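## Task

Put the green-capped bottle upright on the wall ledge marked with a red label strip, and make sure every other bottle also stands on its own ledge. Each bottle's entire base must rest on its ledge, and nothing may count as placed if it stays there only because the robot holds it. Finish by releasing and moving the grippers away.

## Robot and tools

Robot: two six-joint arms, left_arm and right_arm, each ending in a parallel two-finger gripper. Bases in the scene frame: left_arm at (-0.033, +0.279, 0) m, right_arm at (-0.026, -0.307, 0) m, both turned almost not at all about z. Joint ranges (rad): waist -2.618 to 3.054, shoulder 0 to 3.142, elbow 0 to 3.142, wrist pitch -1.571 to 1.571, wrist yaw -1.571 to 1.571, wrist roll -2.094 to 2.094.

Frame: one shared scene frame. Origin lies on the tabletop midway between the arms, +z up, +x away from the robots across the table, +y toward left_arm. The arm names do not match image left/right. On a gripper, the fingers extend along its own +z and close along its own y. end_effector_position is the point between the pads, roughly 1 cm short of the fingertips. Reported hand positions may be a little wrong, worse when reaching far.

The row: every motion command is a single flat list of 16 numbers covering both arms, even if one arm is idle: left_arm x, y, z, qw, qx, qy, qz, opening, then right_arm x, y, z, qw, qx, qy, qz, opening. x, y, z are an absolute target position in metres and the quaternion (w first) an absolute target orientation, both in the scene frame, so each half is a pose, not an offset. Opening runs from -1 (closed) to +1 (fully open, 0.094 m). A target farther than 0.6 m from the arm's last reported position along any gripper axis gets the call rejected. To hold orientation steady, resend your own earlier quaternion rather than the slightly drifted one in the result. For an arm meant to stay put, resend its last reported full pose and intended opening every call.

execute_actions: argument actions is a list with zero or one item. Empty list: just returns the current state. {"rows": [...], "steps": n}: 1 to 15 rows, n up to 15 control steps of 1/30 s (default 15); one row per step, last row repeated if rows run out. {"steps": n} alone: a wait of up to 300 steps counted from the previous result, thinking time included. Optional pictures (boolean) toggles camera images; they come by default.

move: target is one 16-number row; speed in m/s, 0.002 to 0.5 (default 0.25), turning capped at twice that in rad/s. Both grippers travel straight-line paths that finish together, lasting 0.5 to 10 s (cut off at 10 s). Openings are applied at the start. Paths ignore obstacles and the other arm; grippers lag and may overshoot speed, especially with a near-straight arm. Faster moves and targets set deeper past a contact strike and press harder.

wait: seconds, 0 to 10; sends nothing new. zoom_image: camera (cam_high, cam_low, cam_left_wrist, cam_right_wrist) and region [x0, y0, x1, y1] in pixels, top-left origin, at most 504 by 504. read_manual gives only licence text. finished_scene: scene = number of the scene being closed; irreversible, then reports success and the next task.

Control details: each step the commanded pose is clipped to within 70 mm and 16 degrees of the measured pose; inverse kinematics favours position over orientation. After an action ends an arm only continues to its last clipped pose, so long trips need follow-up commands. Joint friction can leave the gripper up to about 31 mm short, and tiny commands may not move it. The simulation runs on while the operator thinks.

Gripping: grip_measured is finger opening on the command scale (readings may be off by about 1 mm). To hold something, command an opening about 0.03 under grip_measured; smaller gaps give a lighter grip. Pad force tops out near 50 to 62 N.

Result lines: the state line gives each gripper's position and quaternion. "pose unreachable" means the clearance check altered or blocked that arm's command; HELD marks steps where a row was not fully sent. A move adds a "move:" line with its ending (done, off_target, moving, held, fault) and limits (paced = pose clipped; held = steps blocked, after which the arm may surge). Distance from each target is given; "Hand target" shows where each arm is being driven. FAULT lines report stops. MOTOR HOT appears from 75 °C; at 90 °C the arm halts 10 s, at 100 °C it drops what it holds and falls.

Cameras: cam_high and cam_low (504x504, fixed) and fisheye wrist cameras cam_left_wrist and cam_right_wrist (616x616), with calibration supplied.

Avoid: knocking or placing anything off the table, letting the arms collide or push each other, dropping or slipping bottles, slamming or hard pressing, and holding loads long (heat). Occasional tugs on held parts or pushes on loose objects may occur.

Each tool is called after "Request:" in YAML: its name, and indented under it one key for each argument.

## Session

I'll start by looking at the current state.

Request:
execute_actions:
  actions: []

Scene clock: 0.00 s of 7800.00 s.
left_arm: end_effector_position=(+0.3482, +0.2939, +0.4066) grip_measured=+1.000 end_effector_quat_wxyz=(+0.711, -0.019, +0.702, +0.014) | right_arm: end_effector_position=(+0.3543, -0.2903, +0.3923) grip_measured=+1.000 end_effector_quat_wxyz=(+0.696, -0.010, +0.717, +0.017)
Joint positions: left_arm=[ 0.015  1.059  1.058  0.014 -0.014 -0.007  0.094] | right_arm=[ 0.008  1.052  1.039 -0.017  0.01   0.01   0.094]
Joint velocities: left_arm=[ 0.002  0.002  0.007 -0.051 -0.007 -0.037  0.   ] | right_arm=[-0.002 -0.002 -0.007 -0.037  0.007 -0.007  0.   ]
Motor temperatures (°C, as the motors report them): left_arm=[24 22 22 24 25 24] | right_arm=[25 24 23 22 25 25]
Hand target (left_arm): +0.348, +0.294, +0.407; +0.711, -0.019, +0.702, +0.014
Hand target (right_arm): +0.354, -0.290, +0.392; +0.696, -0.010, +0.717, +0.017

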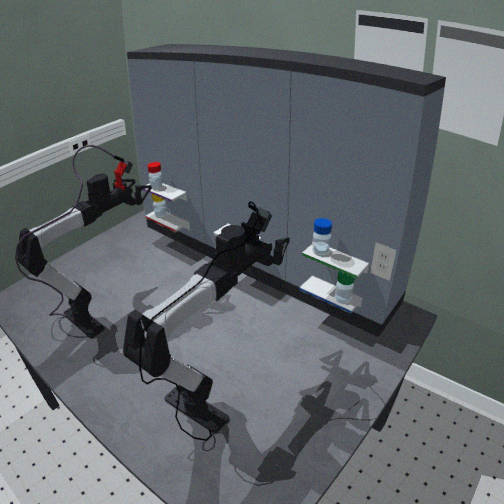

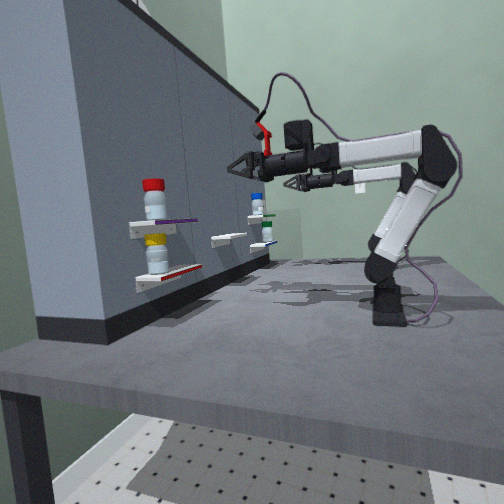

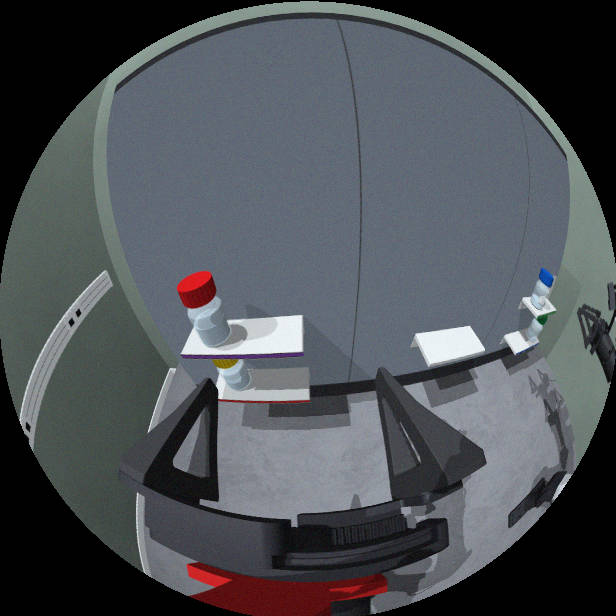

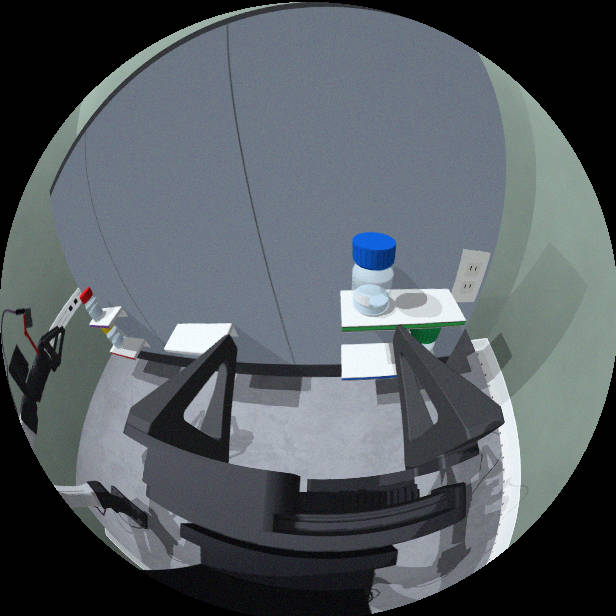

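Request:
zoom_image:
  camera: "cam_high"
  region: [280, 200, 420, 340]

Request:
zoom_image:
  camera: "cam_high"
  region: [120, 140, 260, 280]

Request:
zoom_image:
  camera: "cam_low"
  region: [110, 160, 310, 310]

Region (280, 200, 420, 340) of cam_high's 504x504 image, scaled by 3.600, with more detail than that image has.

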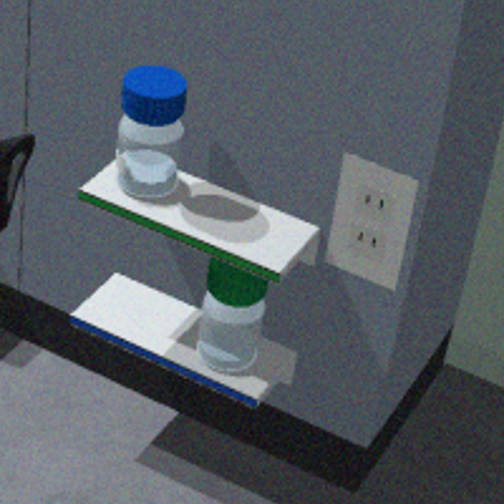

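Region (120, 140, 260, 280) of cam_high's 504x504 image, scaled by 3.600, with more detail than that image has.

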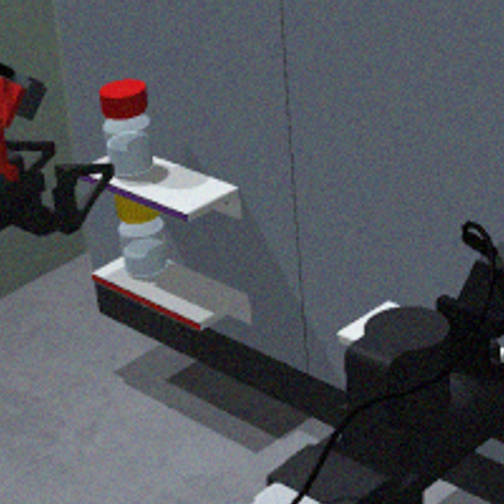

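Region (110, 160, 310, 310) of cam_low's 504x504 image, scaled by 2.520, with more detail than that image has; it fills the top 378 rows of this view, and the rest is white.

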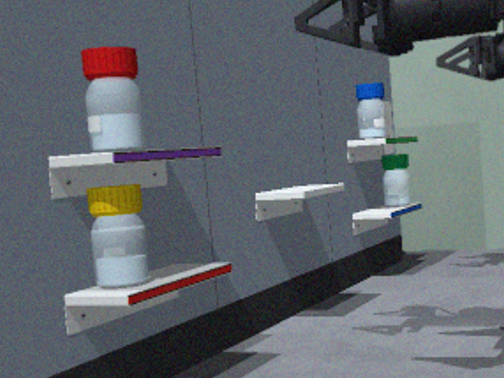

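Request:
zoom_image:
  camera: "cam_right_wrist"
  region: [320, 220, 500, 400]

Request:
zoom_image:
  camera: "cam_left_wrist"
  region: [160, 250, 340, 430]

Region (320, 220, 500, 400) of cam_right_wrist's 616x616 image, scaled by 2.800, with more detail than that image has.

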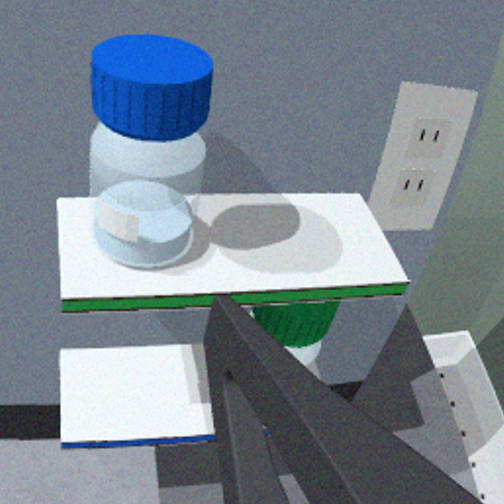

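Region (160, 250, 340, 430) of cam_left_wrist's 616x616 image, scaled by 2.800, with more detail than that image has.

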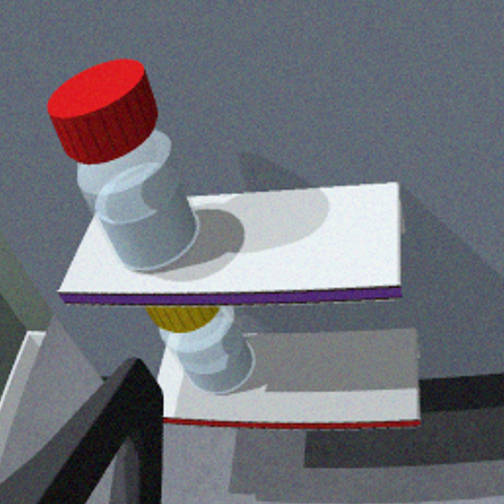

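Request:
zoom_image:
  camera: "cam_low"
  region: [215, 100, 365, 210]

Request:
zoom_image:
  camera: "cam_high"
  region: [200, 190, 310, 300]

Region (215, 100, 365, 210) of cam_low's 504x504 image, scaled by 3.360, with more detail than that image has; it fills the top 370 rows of this view, and the rest is white.

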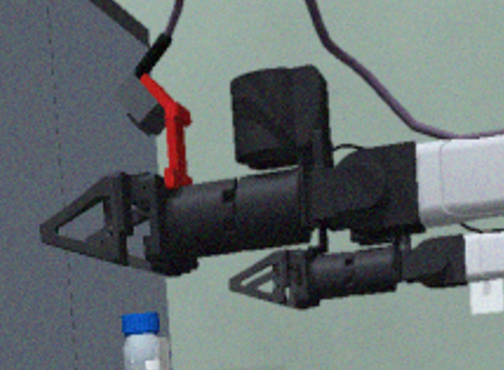

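Region (200, 190, 310, 300) of cam_high's 504x504 image, scaled by 4.582, with more detail than that image has.

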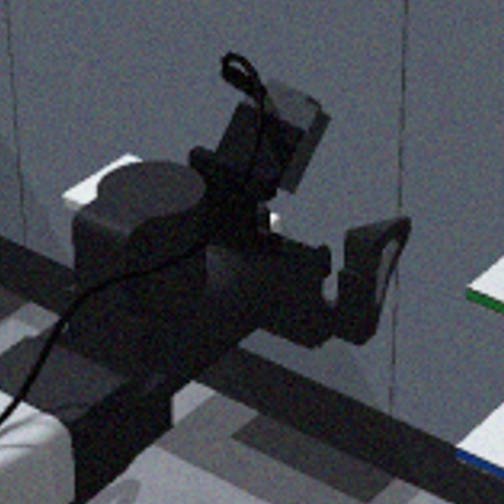

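Request:
zoom_image:
  camera: "cam_left_wrist"
  region: [390, 260, 570, 400]

Request:
zoom_image:
  camera: "cam_right_wrist"
  region: [70, 270, 250, 400]

Region (390, 260, 570, 400) of cam_left_wrist's 616x616 image, scaled by 2.800, with more detail than that image has.

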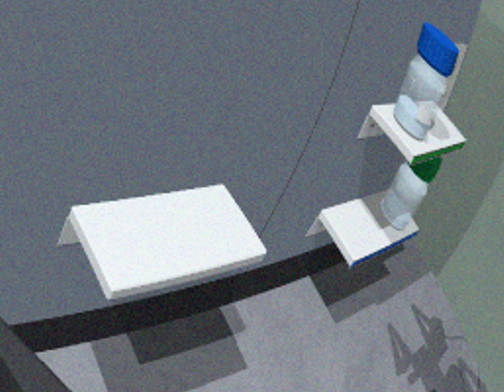

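Region (70, 270, 250, 400) of cam_right_wrist's 616x616 image, scaled by 2.800, with more detail than that image has.

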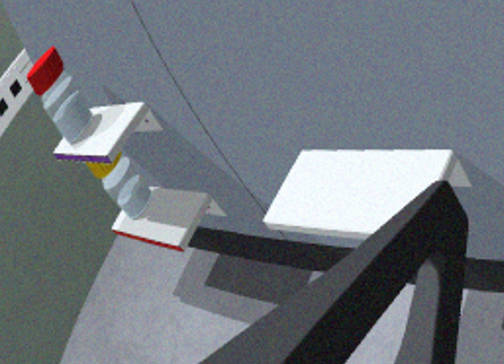

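Request:
move:
  target: [0.42, 0.35, 0.20, 0.7071, 0, 0.7071, 0, 1, 0.42, -0.46, 0.175, 0.7071, 0, 0.7071, 0, 1]
  speed: 0.25

Scene clock: 51.57 s of 7800.00 s.
left_arm: end_effector_position=(+0.4223, +0.3507, +0.2099) grip_measured=+1.000 end_effector_quat_wxyz=(+0.713, -0.000, +0.701, +0.001) | right_arm: end_effector_position=(+0.4181, -0.4548, +0.1831) grip_measured=+1.000 end_effector_quat_wxyz=(+0.713, -0.001, +0.702, +0.001)
Joint positions: left_arm=[ 0.229  1.621  0.633  1.005  0.243 -0.003  0.094] | right_arm=[-0.539  1.775  0.664  1.128 -0.502  0.009  0.094]
Joint velocities: left_arm=[-0.007  0.002 -0.017  0.037 -0.037 -0.022  0.   ] | right_arm=[ 0.012  0.012 -0.022 -0.081 -0.051  0.081  0.   ]
Motor temperatures (°C, as the motors report them): left_arm=[24 23 29 34 25 24] | right_arm=[25 25 31 32 25 25]
Hand target (left_arm): +0.419, +0.352, +0.198; +0.707, +0.001, +0.708, +0.001
Hand target (right_arm): +0.418, -0.459, +0.176; +0.708, +0.006, +0.706, +0.006
Off the commanded pose (left_arm): 0.010 m, 1 deg.
Off the commanded pose (right_arm): 0.010 m, 1 deg.
After step 90, 46.60 s passed at rest.
move: done
camera_calibration (this result's frames):
cam_left_wrist: T_world_to_cam=[[-0.036856, -0.995733, -0.0846013, 0.377333], [-0.596906, 0.0898326, -0.797266, 0.429309], [0.801464, 0.021115, -0.59767, -0.111675], [0, 0, 0, 1]] pos_world=[0.359668, 0.339515, 0.307451]
cam_right_wrist: T_world_to_cam=[[0.0412727, -0.991615, -0.122458, -0.442286], [-0.658048, 0.0652488, -0.750143, 0.463627], [0.751844, 0.111544, -0.649838, -0.0311385], [0, 0, 0, 1]] pos_world=[0.346754, -0.465356, 0.27339]

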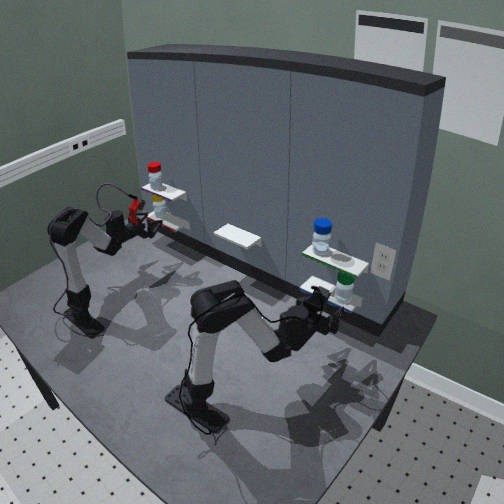

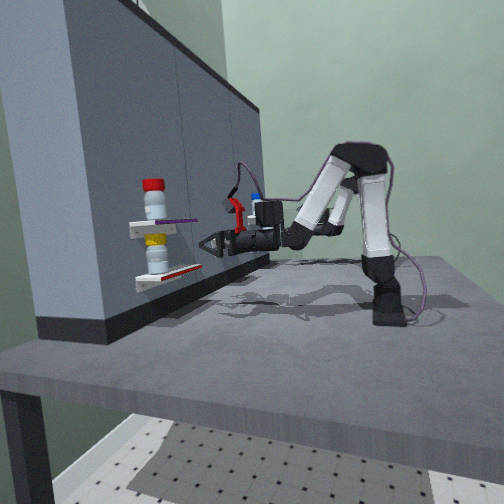

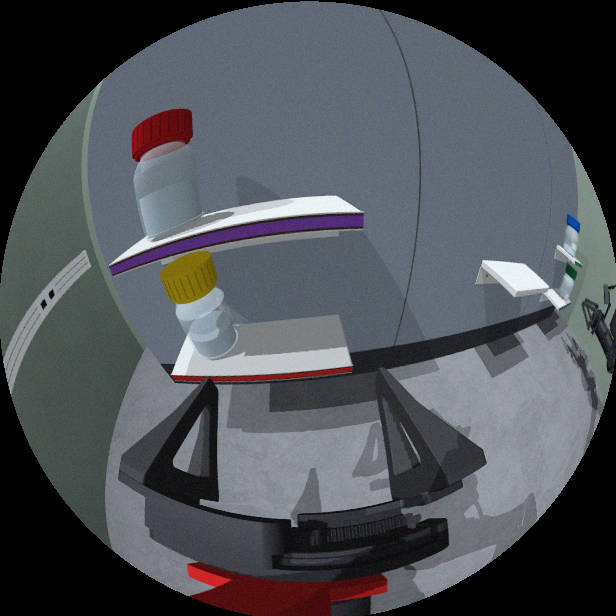

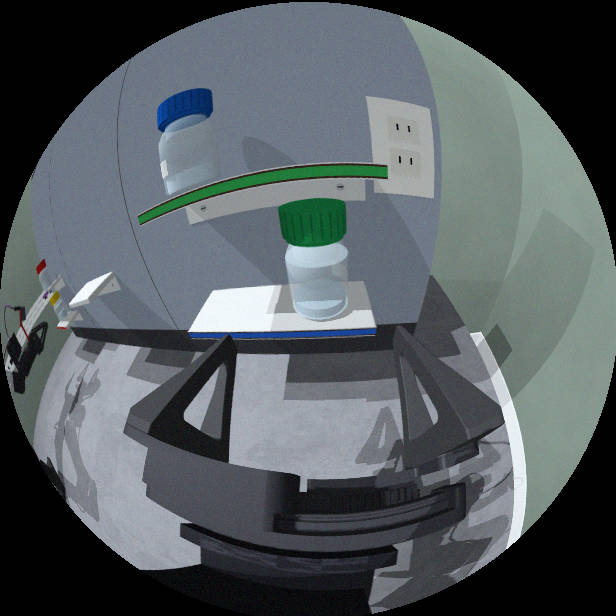

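Request:
zoom_image:
  camera: "cam_right_wrist"
  region: [180, 150, 420, 360]

Request:
zoom_image:
  camera: "cam_left_wrist"
  region: [150, 180, 400, 400]

Region (180, 150, 420, 360) of cam_right_wrist's 616x616 image, scaled by 2.100, with more detail than that image has; it fills the top 441 rows of this view, and the rest is white.

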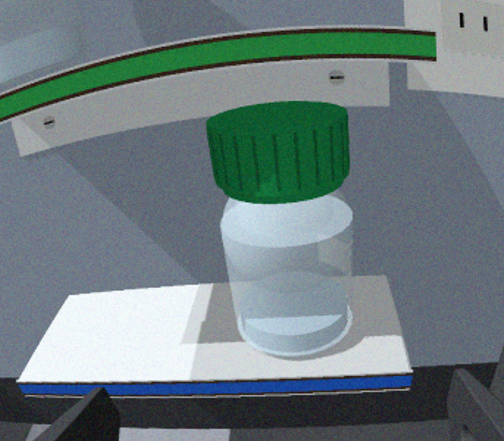

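Region (150, 180, 400, 400) of cam_left_wrist's 616x616 image, scaled by 2.016, with more detail than that image has; it fills the top 444 rows of this view, and the rest is white.

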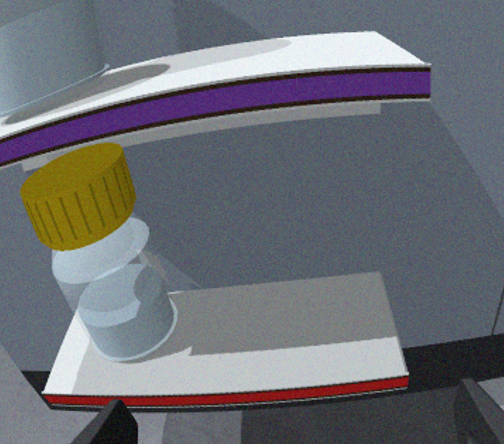

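Request:
move:
  target: [0.40, 0.21, 0.26, 0.7071, 0, 0.7071, 0, 1, 0.468, -0.455, 0.166, 0.7071, 0, 0.7071, 0, 1]
  speed: 0.2

Scene clock: 70.40 s of 7800.00 s.
left_arm: end_effector_position=(+0.4009, +0.2086, +0.2455) grip_measured=+1.000 end_effector_quat_wxyz=(+0.698, +0.004, +0.716, -0.001) | right_arm: end_effector_position=(+0.4603, -0.4568, +0.1742) grip_measured=+1.000 end_effector_quat_wxyz=(+0.714, +0.001, +0.700, -0.003)
Joint positions: left_arm=[-0.276  1.406  0.66   0.721 -0.253 -0.003  0.094] | right_arm=[-0.482  1.921  0.814  1.129 -0.435  0.006  0.094]
Joint velocities: left_arm=[-0.007  0.017  0.002 -0.051 -0.007  0.022  0.   ] | right_arm=[-0.012  0.007 -0.007 -0.007  0.037 -0.022  0.   ]
Motor temperatures (°C, as the motors report them): left_arm=[24 24 28 36 25 24] | right_arm=[25 28 31 33 25 25]
Hand target (left_arm): +0.402, +0.208, +0.261; +0.707, -0.002, +0.707, -0.002
Hand target (right_arm): +0.467, -0.454, +0.166; +0.707, -0.001, +0.707, -0.001
Off the commanded pose (left_arm): 0.015 m, 1 deg.
Off the commanded pose (right_arm): 0.011 m, 1 deg.
After step 90, 14.37 s passed at rest.
move: off_target (left_arm, right_arm)
camera_calibration (this result's frames):
cam_left_wrist: T_world_to_cam=[[-0.0486466, -0.995192, -0.0850095, 0.242798], [-0.628901, 0.0966397, -0.771456, 0.462793], [0.775962, 0.0159339, -0.630578, -0.0509191], [0, 0, 0, 1]] pos_world=[0.342373, 0.197717, 0.345556]
cam_right_wrist: T_world_to_cam=[[0.0323009, -0.992377, -0.11893, -0.443857], [-0.65415, 0.0689758, -0.753213, 0.485216], [0.755675, 0.102128, -0.646936, -0.0749689], [0, 0, 0, 1]] pos_world=[0.388393, -0.466285, 0.264183]

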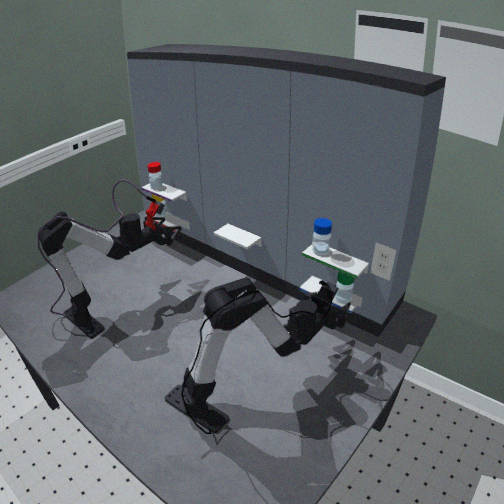

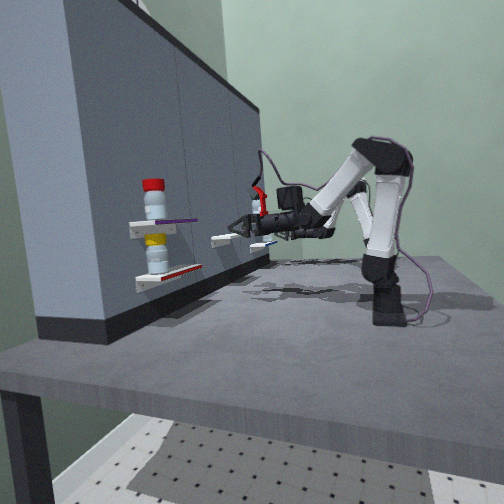

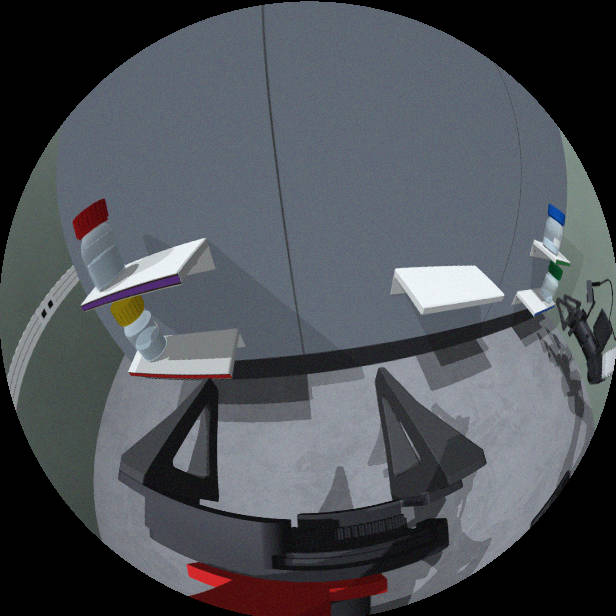

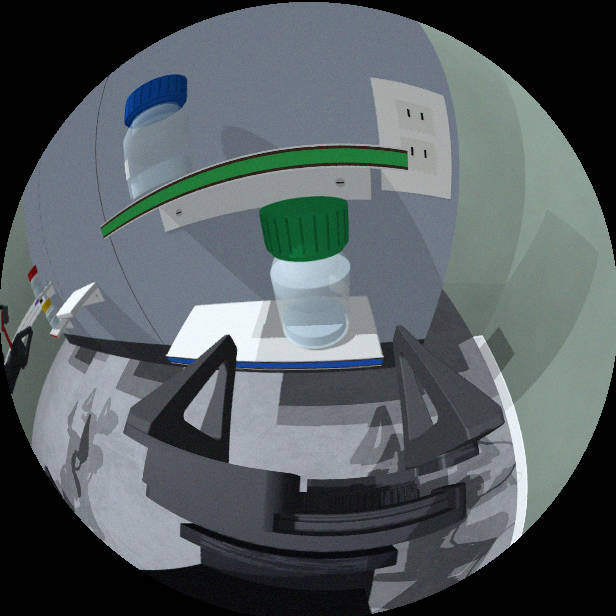

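Request:
zoom_image:
  camera: "cam_right_wrist"
  region: [160, 130, 430, 390]

Region (160, 130, 430, 390) of cam_right_wrist's 616x616 image, scaled by 1.867, with more detail than that image has; it fills the top 485 rows of this view, and the rest is white.

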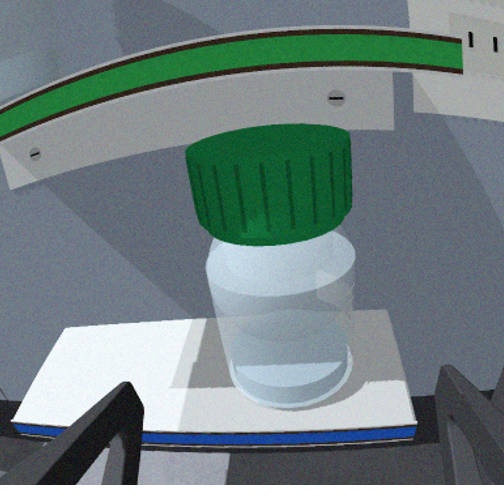

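Request:
move:
  target: [0.40, 0.21, 0.26, 0.7071, 0, 0.7071, 0, 1, 0.530, -0.452, 0.166, 0.7071, 0, 0.7071, 0, 1]
  speed: 0.1

Scene clock: 75.57 s of 7800.00 s.
left_arm: end_effector_position=(+0.3996, +0.2093, +0.2488) grip_measured=+1.000 end_effector_quat_wxyz=(+0.701, +0.002, +0.714, -0.001) | right_arm: end_effector_position=(+0.5225, -0.4541, +0.1769) grip_measured=+1.000 end_effector_quat_wxyz=(+0.716, -0.000, +0.698, -0.003)
Joint positions: left_arm=[-0.276  1.396  0.66   0.717 -0.255 -0.003  0.094] | right_arm=[-0.411  2.076  1.073  1.03  -0.366  0.005  0.094]
Joint velocities: left_arm=[ 0.007  0.022  0.002  0.037 -0.066 -0.022  0.   ] | right_arm=[ 0.002 -0.012 -0.002  0.037 -0.051  0.051  0.   ]
Motor temperatures (°C, as the motors report them): left_arm=[24 25 29 36 25 24] | right_arm=[25 28 32 33 25 25]
Hand target (left_arm): +0.400, +0.210, +0.260; +0.707, -0.000, +0.707, -0.000
Hand target (right_arm): +0.529, -0.451, +0.165; +0.707, -0.001, +0.707, -0.001
Off the commanded pose (left_arm): 0.011 m, 1 deg.
Off the commanded pose (right_arm): 0.013 m, 2 deg.
After step 90, 1.07 s passed at rest.
move: off_target (left_arm, right_arm)
camera_calibration (this result's frames):
cam_left_wrist: T_world_to_cam=[[-0.046219, -0.995419, -0.0836911, 0.242435], [-0.624226, 0.0941888, -0.775545, 0.464129], [0.779875, 0.0163972, -0.62572, -0.0507042], [0, 0, 0, 1]] pos_world=[0.34047, 0.19844, 0.348516]
cam_right_wrist: T_world_to_cam=[[0.0348966, -0.992485, -0.117287, -0.444628], [-0.649807, 0.0666309, -0.757173, 0.525128], [0.759298, 0.102636, -0.642599, -0.122932], [0, 0, 0, 1]] pos_world=[0.45009, -0.463659, 0.266468]

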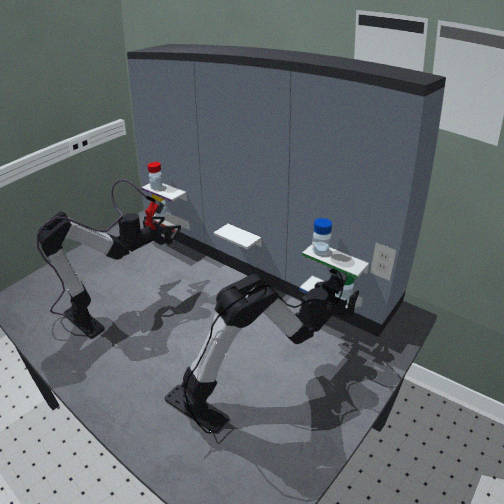

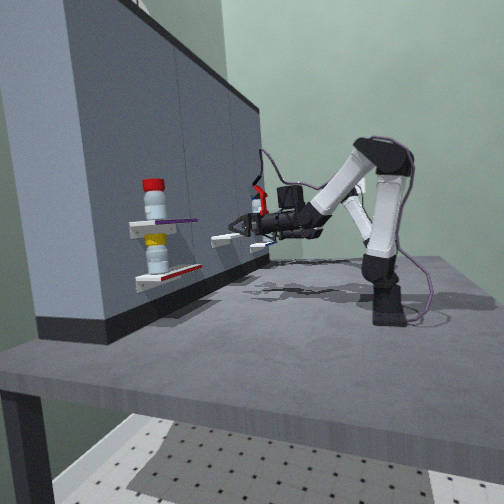

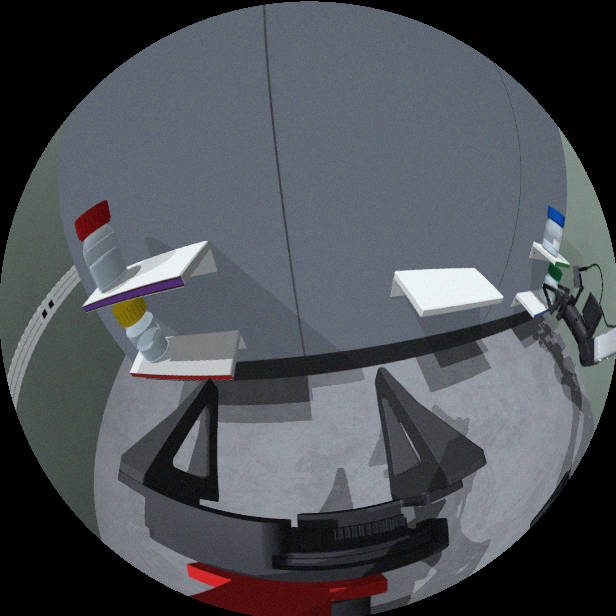

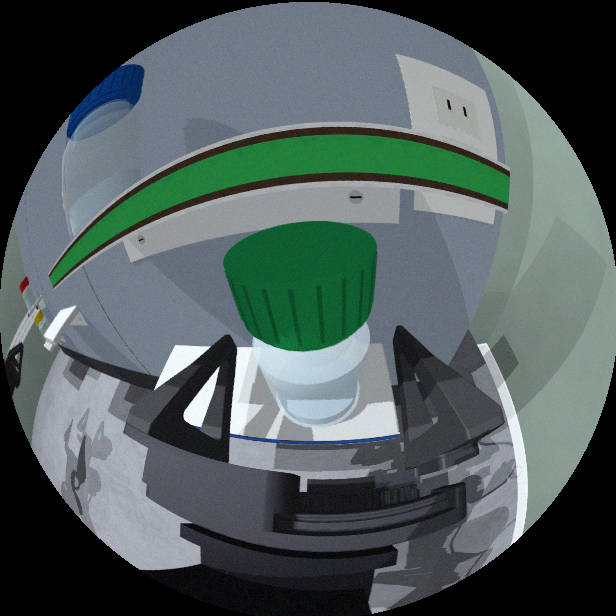

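Request:
zoom_image:
  camera: "cam_right_wrist"
  region: [200, 210, 430, 460]

Request:
zoom_image:
  camera: "cam_left_wrist"
  region: [500, 200, 616, 340]

Region (200, 210, 430, 460) of cam_right_wrist's 616x616 image, scaled by 2.016, with more detail than that image has; it fills the left 464 columns of this view, and the rest is white.

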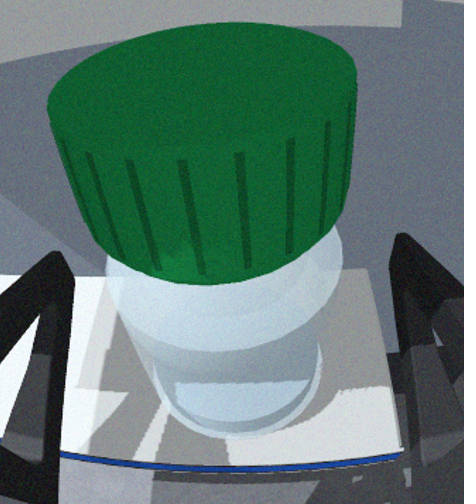

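Region (500, 200, 616, 340) of cam_left_wrist's 616x616 image, scaled by 3.600, with more detail than that image has; it fills the left 418 columns of this view, and the rest is white.

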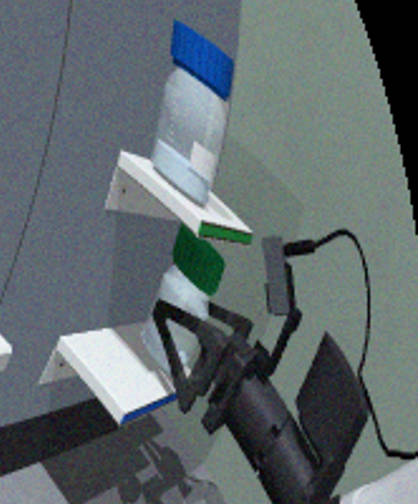

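Request:
execute_actions:
  actions:
    - {"rows": [[0.3996,0.2093,0.2488,0.701,0.002,0.714,-0.001,1,0.5225,-0.4541,0.1769,0.716,0,0.698,-0.003,0.9],[0.3996,0.2093,0.2488,0.701,0.002,0.714,-0.001,1,0.5225,-0.4541,0.1769,0.716,0,0.698,-0.003,0.8],[0.3996,0.2093,0.2488,0.701,0.002,0.714,-0.001,1,0.5225,-0.4541,0.1769,0.716,0,0.698,-0.003,0.7],[0.3996,0.2093,0.2488,0.701,0.002,0.714,-0.001,1,0.5225,-0.4541,0.1769,0.716,0,0.698,-0.003,0.6],[0.3996,0.2093,0.2488,0.701,0.002,0.714,-0.001,1,0.5225,-0.4541,0.1769,0.716,0,0.698,-0.003,0.5],[0.3996,0.2093,0.2488,0.701,0.002,0.714,-0.001,1,0.5225,-0.4541,0.1769,0.716,0,0.698,-0.003,0.42],[0.3996,0.2093,0.2488,0.701,0.002,0.714,-0.001,1,0.5225,-0.4541,0.1769,0.716,0,0.698,-0.003,0.35],[0.3996,0.2093,0.2488,0.701,0.002,0.714,-0.001,1,0.5225,-0.4541,0.1769,0.716,0,0.698,-0.003,0.3],[0.3996,0.2093,0.2488,0.701,0.002,0.714,-0.001,1,0.5225,-0.4541,0.1769,0.716,0,0.698,-0.003,0.26],[0.3996,0.2093,0.2488,0.701,0.002,0.714,-0.001,1,0.5225,-0.4541,0.1769,0.716,0,0.698,-0.003,0.22],[0.3996,0.2093,0.2488,0.701,0.002,0.714,-0.001,1,0.5225,-0.4541,0.1769,0.716,0,0.698,-0.003,0.19],[0.3996,0.2093,0.2488,0.701,0.002,0.714,-0.001,1,0.5225,-0.4541,0.1769,0.716,0,0.698,-0.003,0.16],[0.3996,0.2093,0.2488,0.701,0.002,0.714,-0.001,1,0.5225,-0.4541,0.1769,0.716,0,0.698,-0.003,0.13],[0.3996,0.2093,0.2488,0.701,0.002,0.714,-0.001,1,0.5225,-0.4541,0.1769,0.716,0,0.698,-0.003,0.10],[0.3996,0.2093,0.2488,0.701,0.002,0.714,-0.001,1,0.5225,-0.4541,0.1769,0.716,0,0.698,-0.003,0.08]], "steps": 15}
  pictures: false

Scene clock: 83.10 s of 7800.00 s.
left_arm: end_effector_position=(+0.3996, +0.2093, +0.2488) grip_measured=+1.000 end_effector_quat_wxyz=(+0.701, +0.002, +0.714, -0.001) | right_arm: end_effector_position=(+0.5225, -0.4549, +0.1766) grip_measured=+0.175 end_effector_quat_wxyz=(+0.716, +0.002, +0.698, -0.004)
Joint positions: left_arm=[-0.276  1.396  0.66   0.717 -0.255 -0.003  0.094] | right_arm=[-0.411  2.076  1.074  1.028 -0.362  0.005  0.055]
Joint velocities: left_arm=[-0.002 -0.007 -0.007 -0.037  0.022  0.037  0.   ] | right_arm=[ 0.007  0.002  0.002 -0.022  0.051  0.051 -0.001]
Motor temperatures (°C, as the motors report them): left_arm=[24 26 30 36 25 24] | right_arm=[25 30 33 33 25 25]
Hand target (left_arm): +0.400, +0.209, +0.249; +0.701, +0.002, +0.714, -0.001
Hand target (right_arm): +0.523, -0.454, +0.177; +0.716, +0.000, +0.698, -0.003
Off the commanded pose (left_arm): 0.000 m, 0 deg.
Off the commanded pose (right_arm): 0.001 m, 0 deg.
Steps of this call (steps 1 to 90: nothing new was sent; then 4.03 s passed at rest; steps 91 to 105: all 15 steps of this action). Readings (end_effector_position):
91: left_arm (+0.3996, +0.2093, +0.2488) | right_arm (+0.5225, -0.4544, +0.1764)
92: left_arm (+0.3996, +0.2093, +0.2488) | right_arm (+0.5225, -0.4544, +0.1764)
94: left_arm (+0.3996, +0.2093, +0.2488) | right_arm (+0.5225, -0.4544, +0.1764)
98: left_arm (+0.3996, +0.2093, +0.2488) | right_arm (+0.5225, -0.4544, +0.1764)
105: the state above

Request:
move:
  target: [0.3996,0.2093,0.2488,0.701,0.002,0.714,-0.001,1,0.5225,-0.4545,0.196,0.716,0,0.698,-0.003,0.12]
  speed: 0.05

Scene clock: 86.37 s of 7800.00 s.
left_arm: end_effector_position=(+0.3996, +0.2093, +0.2488) grip_measured=+1.000 end_effector_quat_wxyz=(+0.701, +0.002, +0.714, -0.001) | right_arm: end_effector_position=(+0.5212, -0.4544, +0.1772) grip_measured=+0.175 end_effector_quat_wxyz=(+0.706, +0.005, +0.708, -0.001)
Joint positions: left_arm=[-0.276  1.396  0.66   0.717 -0.255 -0.003  0.094] | right_arm=[-0.411  2.051  1.074  0.975 -0.362  0.005  0.055]
Joint velocities: left_arm=[ 0.017 -0.017 -0.002  0.022  0.022  0.081  0.   ] | right_arm=[-0.007 -0.002  0.002 -0.11   0.007 -0.007  0.003]
Motor temperatures (°C, as the motors report them): left_arm=[24 26 30 36 25 24] | right_arm=[25 32 33 34 25 25]
Hand target (left_arm): +0.400, +0.209, +0.249; +0.701, +0.002, +0.714, -0.001
Hand target (right_arm): +0.522, -0.454, +0.196; +0.716, -0.000, +0.698, -0.003
Off the commanded pose (left_arm): 0.000 m, 0 deg.
Off the commanded pose (right_arm): 0.019 m, 2 deg.
move: off_target (right_arm)
camera_calibration (this result's frames):
cam_left_wrist: T_world_to_cam=[[-0.046219, -0.995419, -0.0836911, 0.242435], [-0.624226, 0.0941888, -0.775545, 0.464129], [0.779875, 0.0163972, -0.62572, -0.0507042], [0, 0, 0, 1]] pos_world=[0.34047, 0.19844, 0.348516]
cam_right_wrist: T_world_to_cam=[[0.0272304, -0.991249, -0.129168, -0.438128], [-0.670756, 0.0776891, -0.737598, 0.537092], [0.741178, 0.106725, -0.662771, -0.106877], [0, 0, 0, 1]] pos_world=[0.451403, -0.464614, 0.26873]

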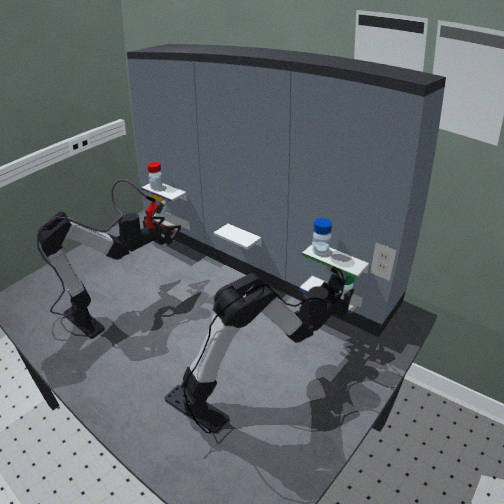

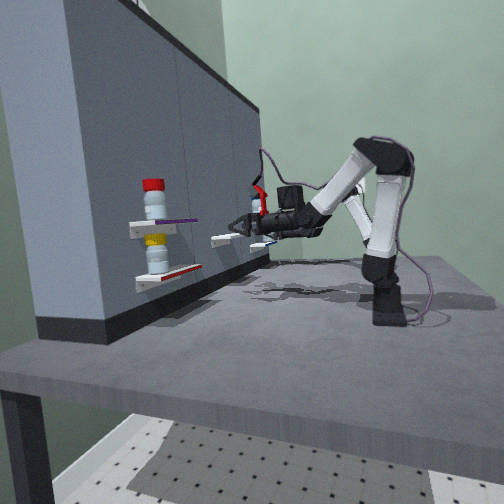

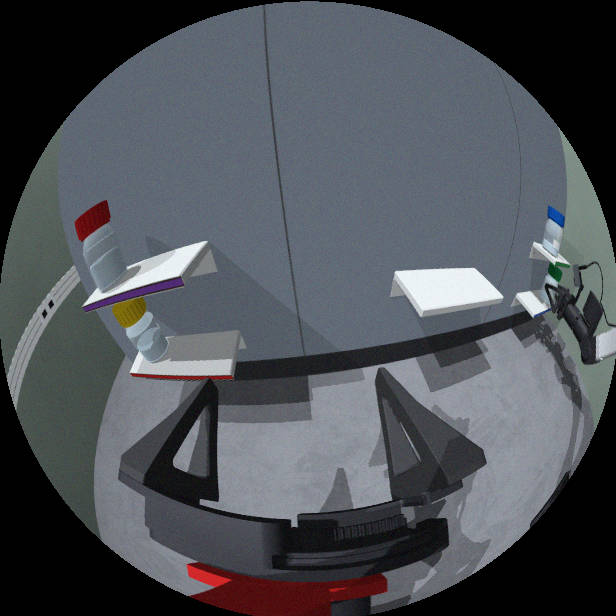

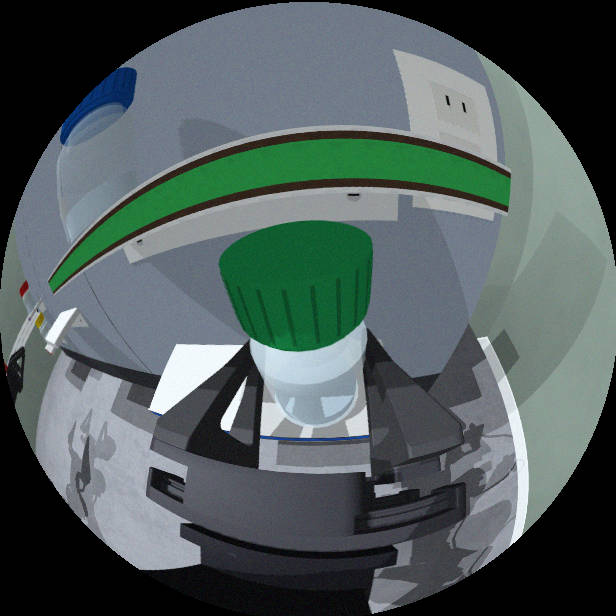

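Request:
move:
  target: [0.3996,0.2093,0.2488,0.701,0.002,0.714,-0.001,1,0.5200,-0.4545,0.208,0.720,0,0.694,-0.003,0.12]
  speed: 0.05

Scene clock: 88.67 s of 7800.00 s.
left_arm: end_effector_position=(+0.3996, +0.2093, +0.2488) grip_measured=+1.000 end_effector_quat_wxyz=(+0.701, +0.002, +0.714, -0.001) | right_arm: end_effector_position=(+0.5198, -0.4535, +0.1783) grip_measured=+0.175 end_effector_quat_wxyz=(+0.698, +0.008, +0.716, +0.003)
Joint positions: left_arm=[-0.276  1.396  0.66   0.717 -0.255 -0.003  0.094] | right_arm=[-0.411  2.03   1.074  0.93  -0.364  0.005  0.055]
Joint velocities: left_arm=[ 0.017  0.007 -0.022 -0.007 -0.037  0.022  0.   ] | right_arm=[-0.007 -0.002  0.022 -0.066 -0.022  0.022 -0.001]
Motor temperatures (°C, as the motors report them): left_arm=[24 26 30 36 25 24] | right_arm=[25 33 33 34 25 25]
Hand target (left_arm): +0.400, +0.209, +0.249; +0.701, +0.002, +0.714, -0.001
Hand target (right_arm): +0.520, -0.454, +0.208; +0.720, -0.000, +0.694, -0.003
Off the commanded pose (left_arm): 0.000 m, 0 deg.
Off the commanded pose (right_arm): 0.030 m, 4 deg.
move: off_target (right_arm)
camera_calibration (this result's frames):
cam_left_wrist: T_world_to_cam=[[-0.046219, -0.995419, -0.0836911, 0.242435], [-0.624226, 0.0941888, -0.775545, 0.464129], [0.779875, 0.0163972, -0.62572, -0.0507042], [0, 0, 0, 1]] pos_world=[0.34047, 0.19844, 0.348516]
cam_right_wrist: T_world_to_cam=[[0.0262219, -0.990069, -0.138113, -0.434418], [-0.686737, 0.082558, -0.722203, 0.544667], [0.726433, 0.113785, -0.677752, -0.0916371], [0, 0, 0, 1]] pos_world=[0.452002, -0.464644, 0.271254]

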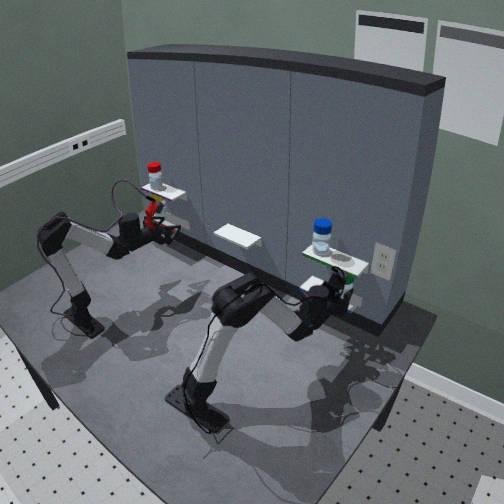

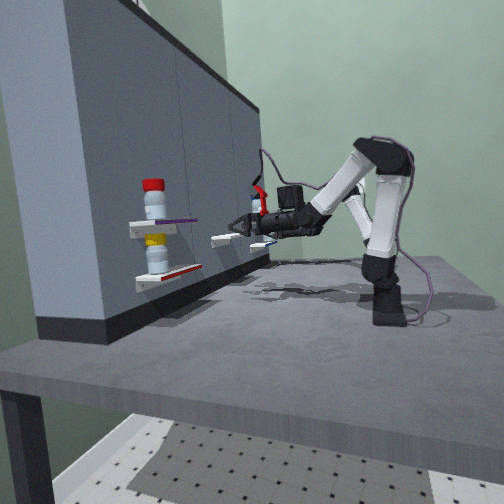

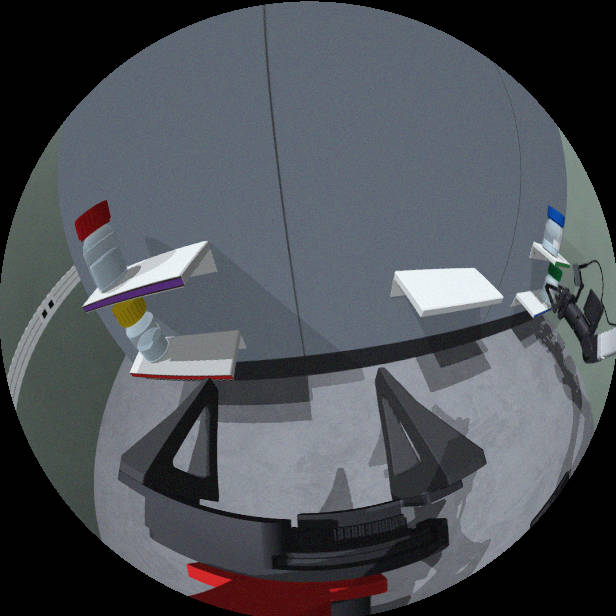

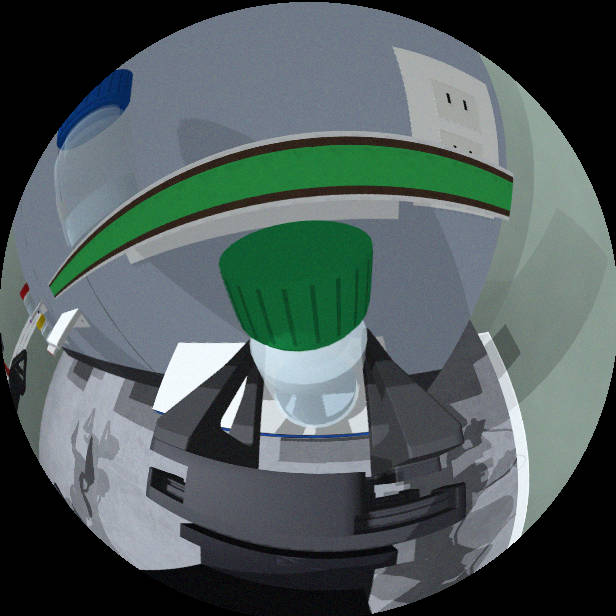

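Request:
move:
  target: [0.3996,0.2093,0.2488,0.701,0.002,0.714,-0.001,1,0.5190,-0.4545,0.2247,0.7437,0,0.6685,-0.003,0.12]
  speed: 0.06

Scene clock: 94.93 s of 7800.00 s.
left_arm: end_effector_position=(+0.3996, +0.2093, +0.2488) grip_measured=+1.000 end_effector_quat_wxyz=(+0.701, +0.002, +0.714, -0.001) | right_arm: end_effector_position=(+0.5199, -0.4535, +0.1888) grip_measured=+0.175 end_effector_quat_wxyz=(+0.713, +0.010, +0.701, +0.005)
Joint positions: left_arm=[-0.276  1.396  0.66   0.717 -0.255 -0.003  0.094] | right_arm=[-0.411  2.03   1.074  0.975 -0.364  0.028  0.055]
Joint velocities: left_arm=[-0.012 -0.007 -0.007 -0.037 -0.007 -0.081  0.   ] | right_arm=[-0.007 -0.007  0.012  0.095 -0.066 -0.007 -0.   ]
Motor temperatures (°C, as the motors report them): left_arm=[24 26 31 37 25 24] | right_arm=[25 36 33 35 25 25]
Hand target (left_arm): +0.400, +0.209, +0.249; +0.701, +0.002, +0.714, -0.001
Hand target (right_arm): +0.519, -0.454, +0.224; +0.744, -0.000, +0.669, -0.002
Off the commanded pose (left_arm): 0.000 m, 0 deg.
Off the commanded pose (right_arm): 0.036 m, 5 deg.
After step 90, 1.87 s passed at rest.
move: off_target (right_arm)
camera_calibration (this result's frames):
cam_left_wrist: T_world_to_cam=[[-0.046219, -0.995419, -0.0836911, 0.242435], [-0.624226, 0.0941888, -0.775545, 0.464129], [0.779875, 0.0163972, -0.62572, -0.0507042], [0, 0, 0, 1]] pos_world=[0.34047, 0.19844, 0.348516]
cam_right_wrist: T_world_to_cam=[[0.0323904, -0.989165, -0.143188, -0.434761], [-0.656031, 0.0870419, -0.749698, 0.543514], [0.754039, 0.118219, -0.646103, -0.10289], [0, 0, 0, 1]] pos_world=[0.448227, -0.465196, 0.278741]

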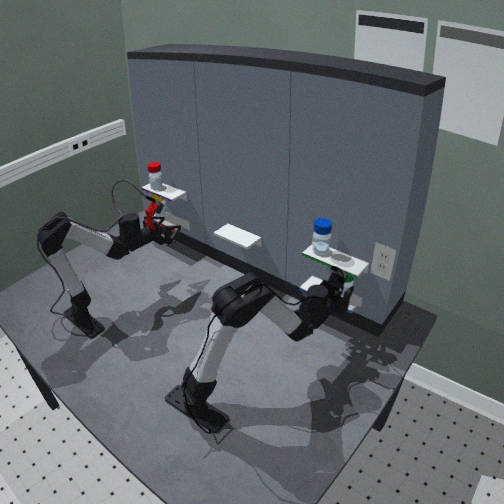

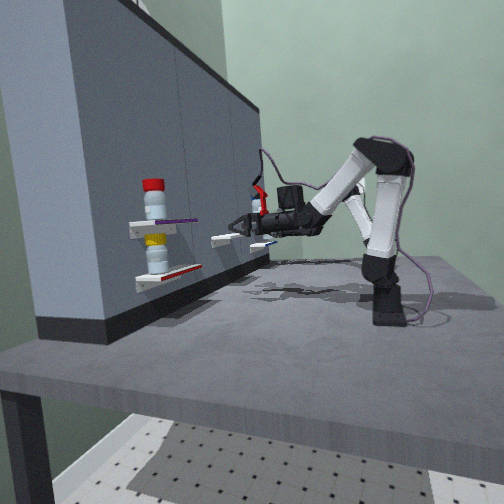

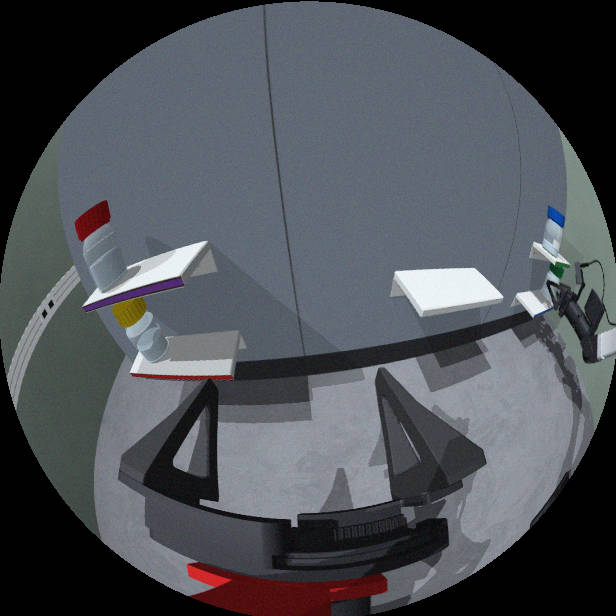

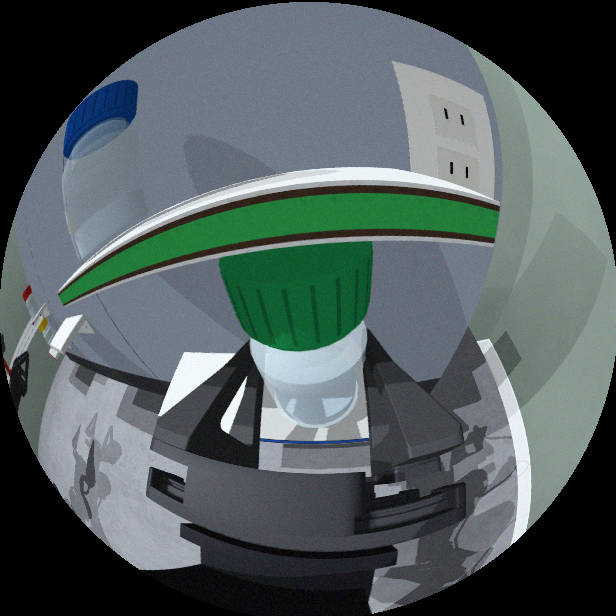

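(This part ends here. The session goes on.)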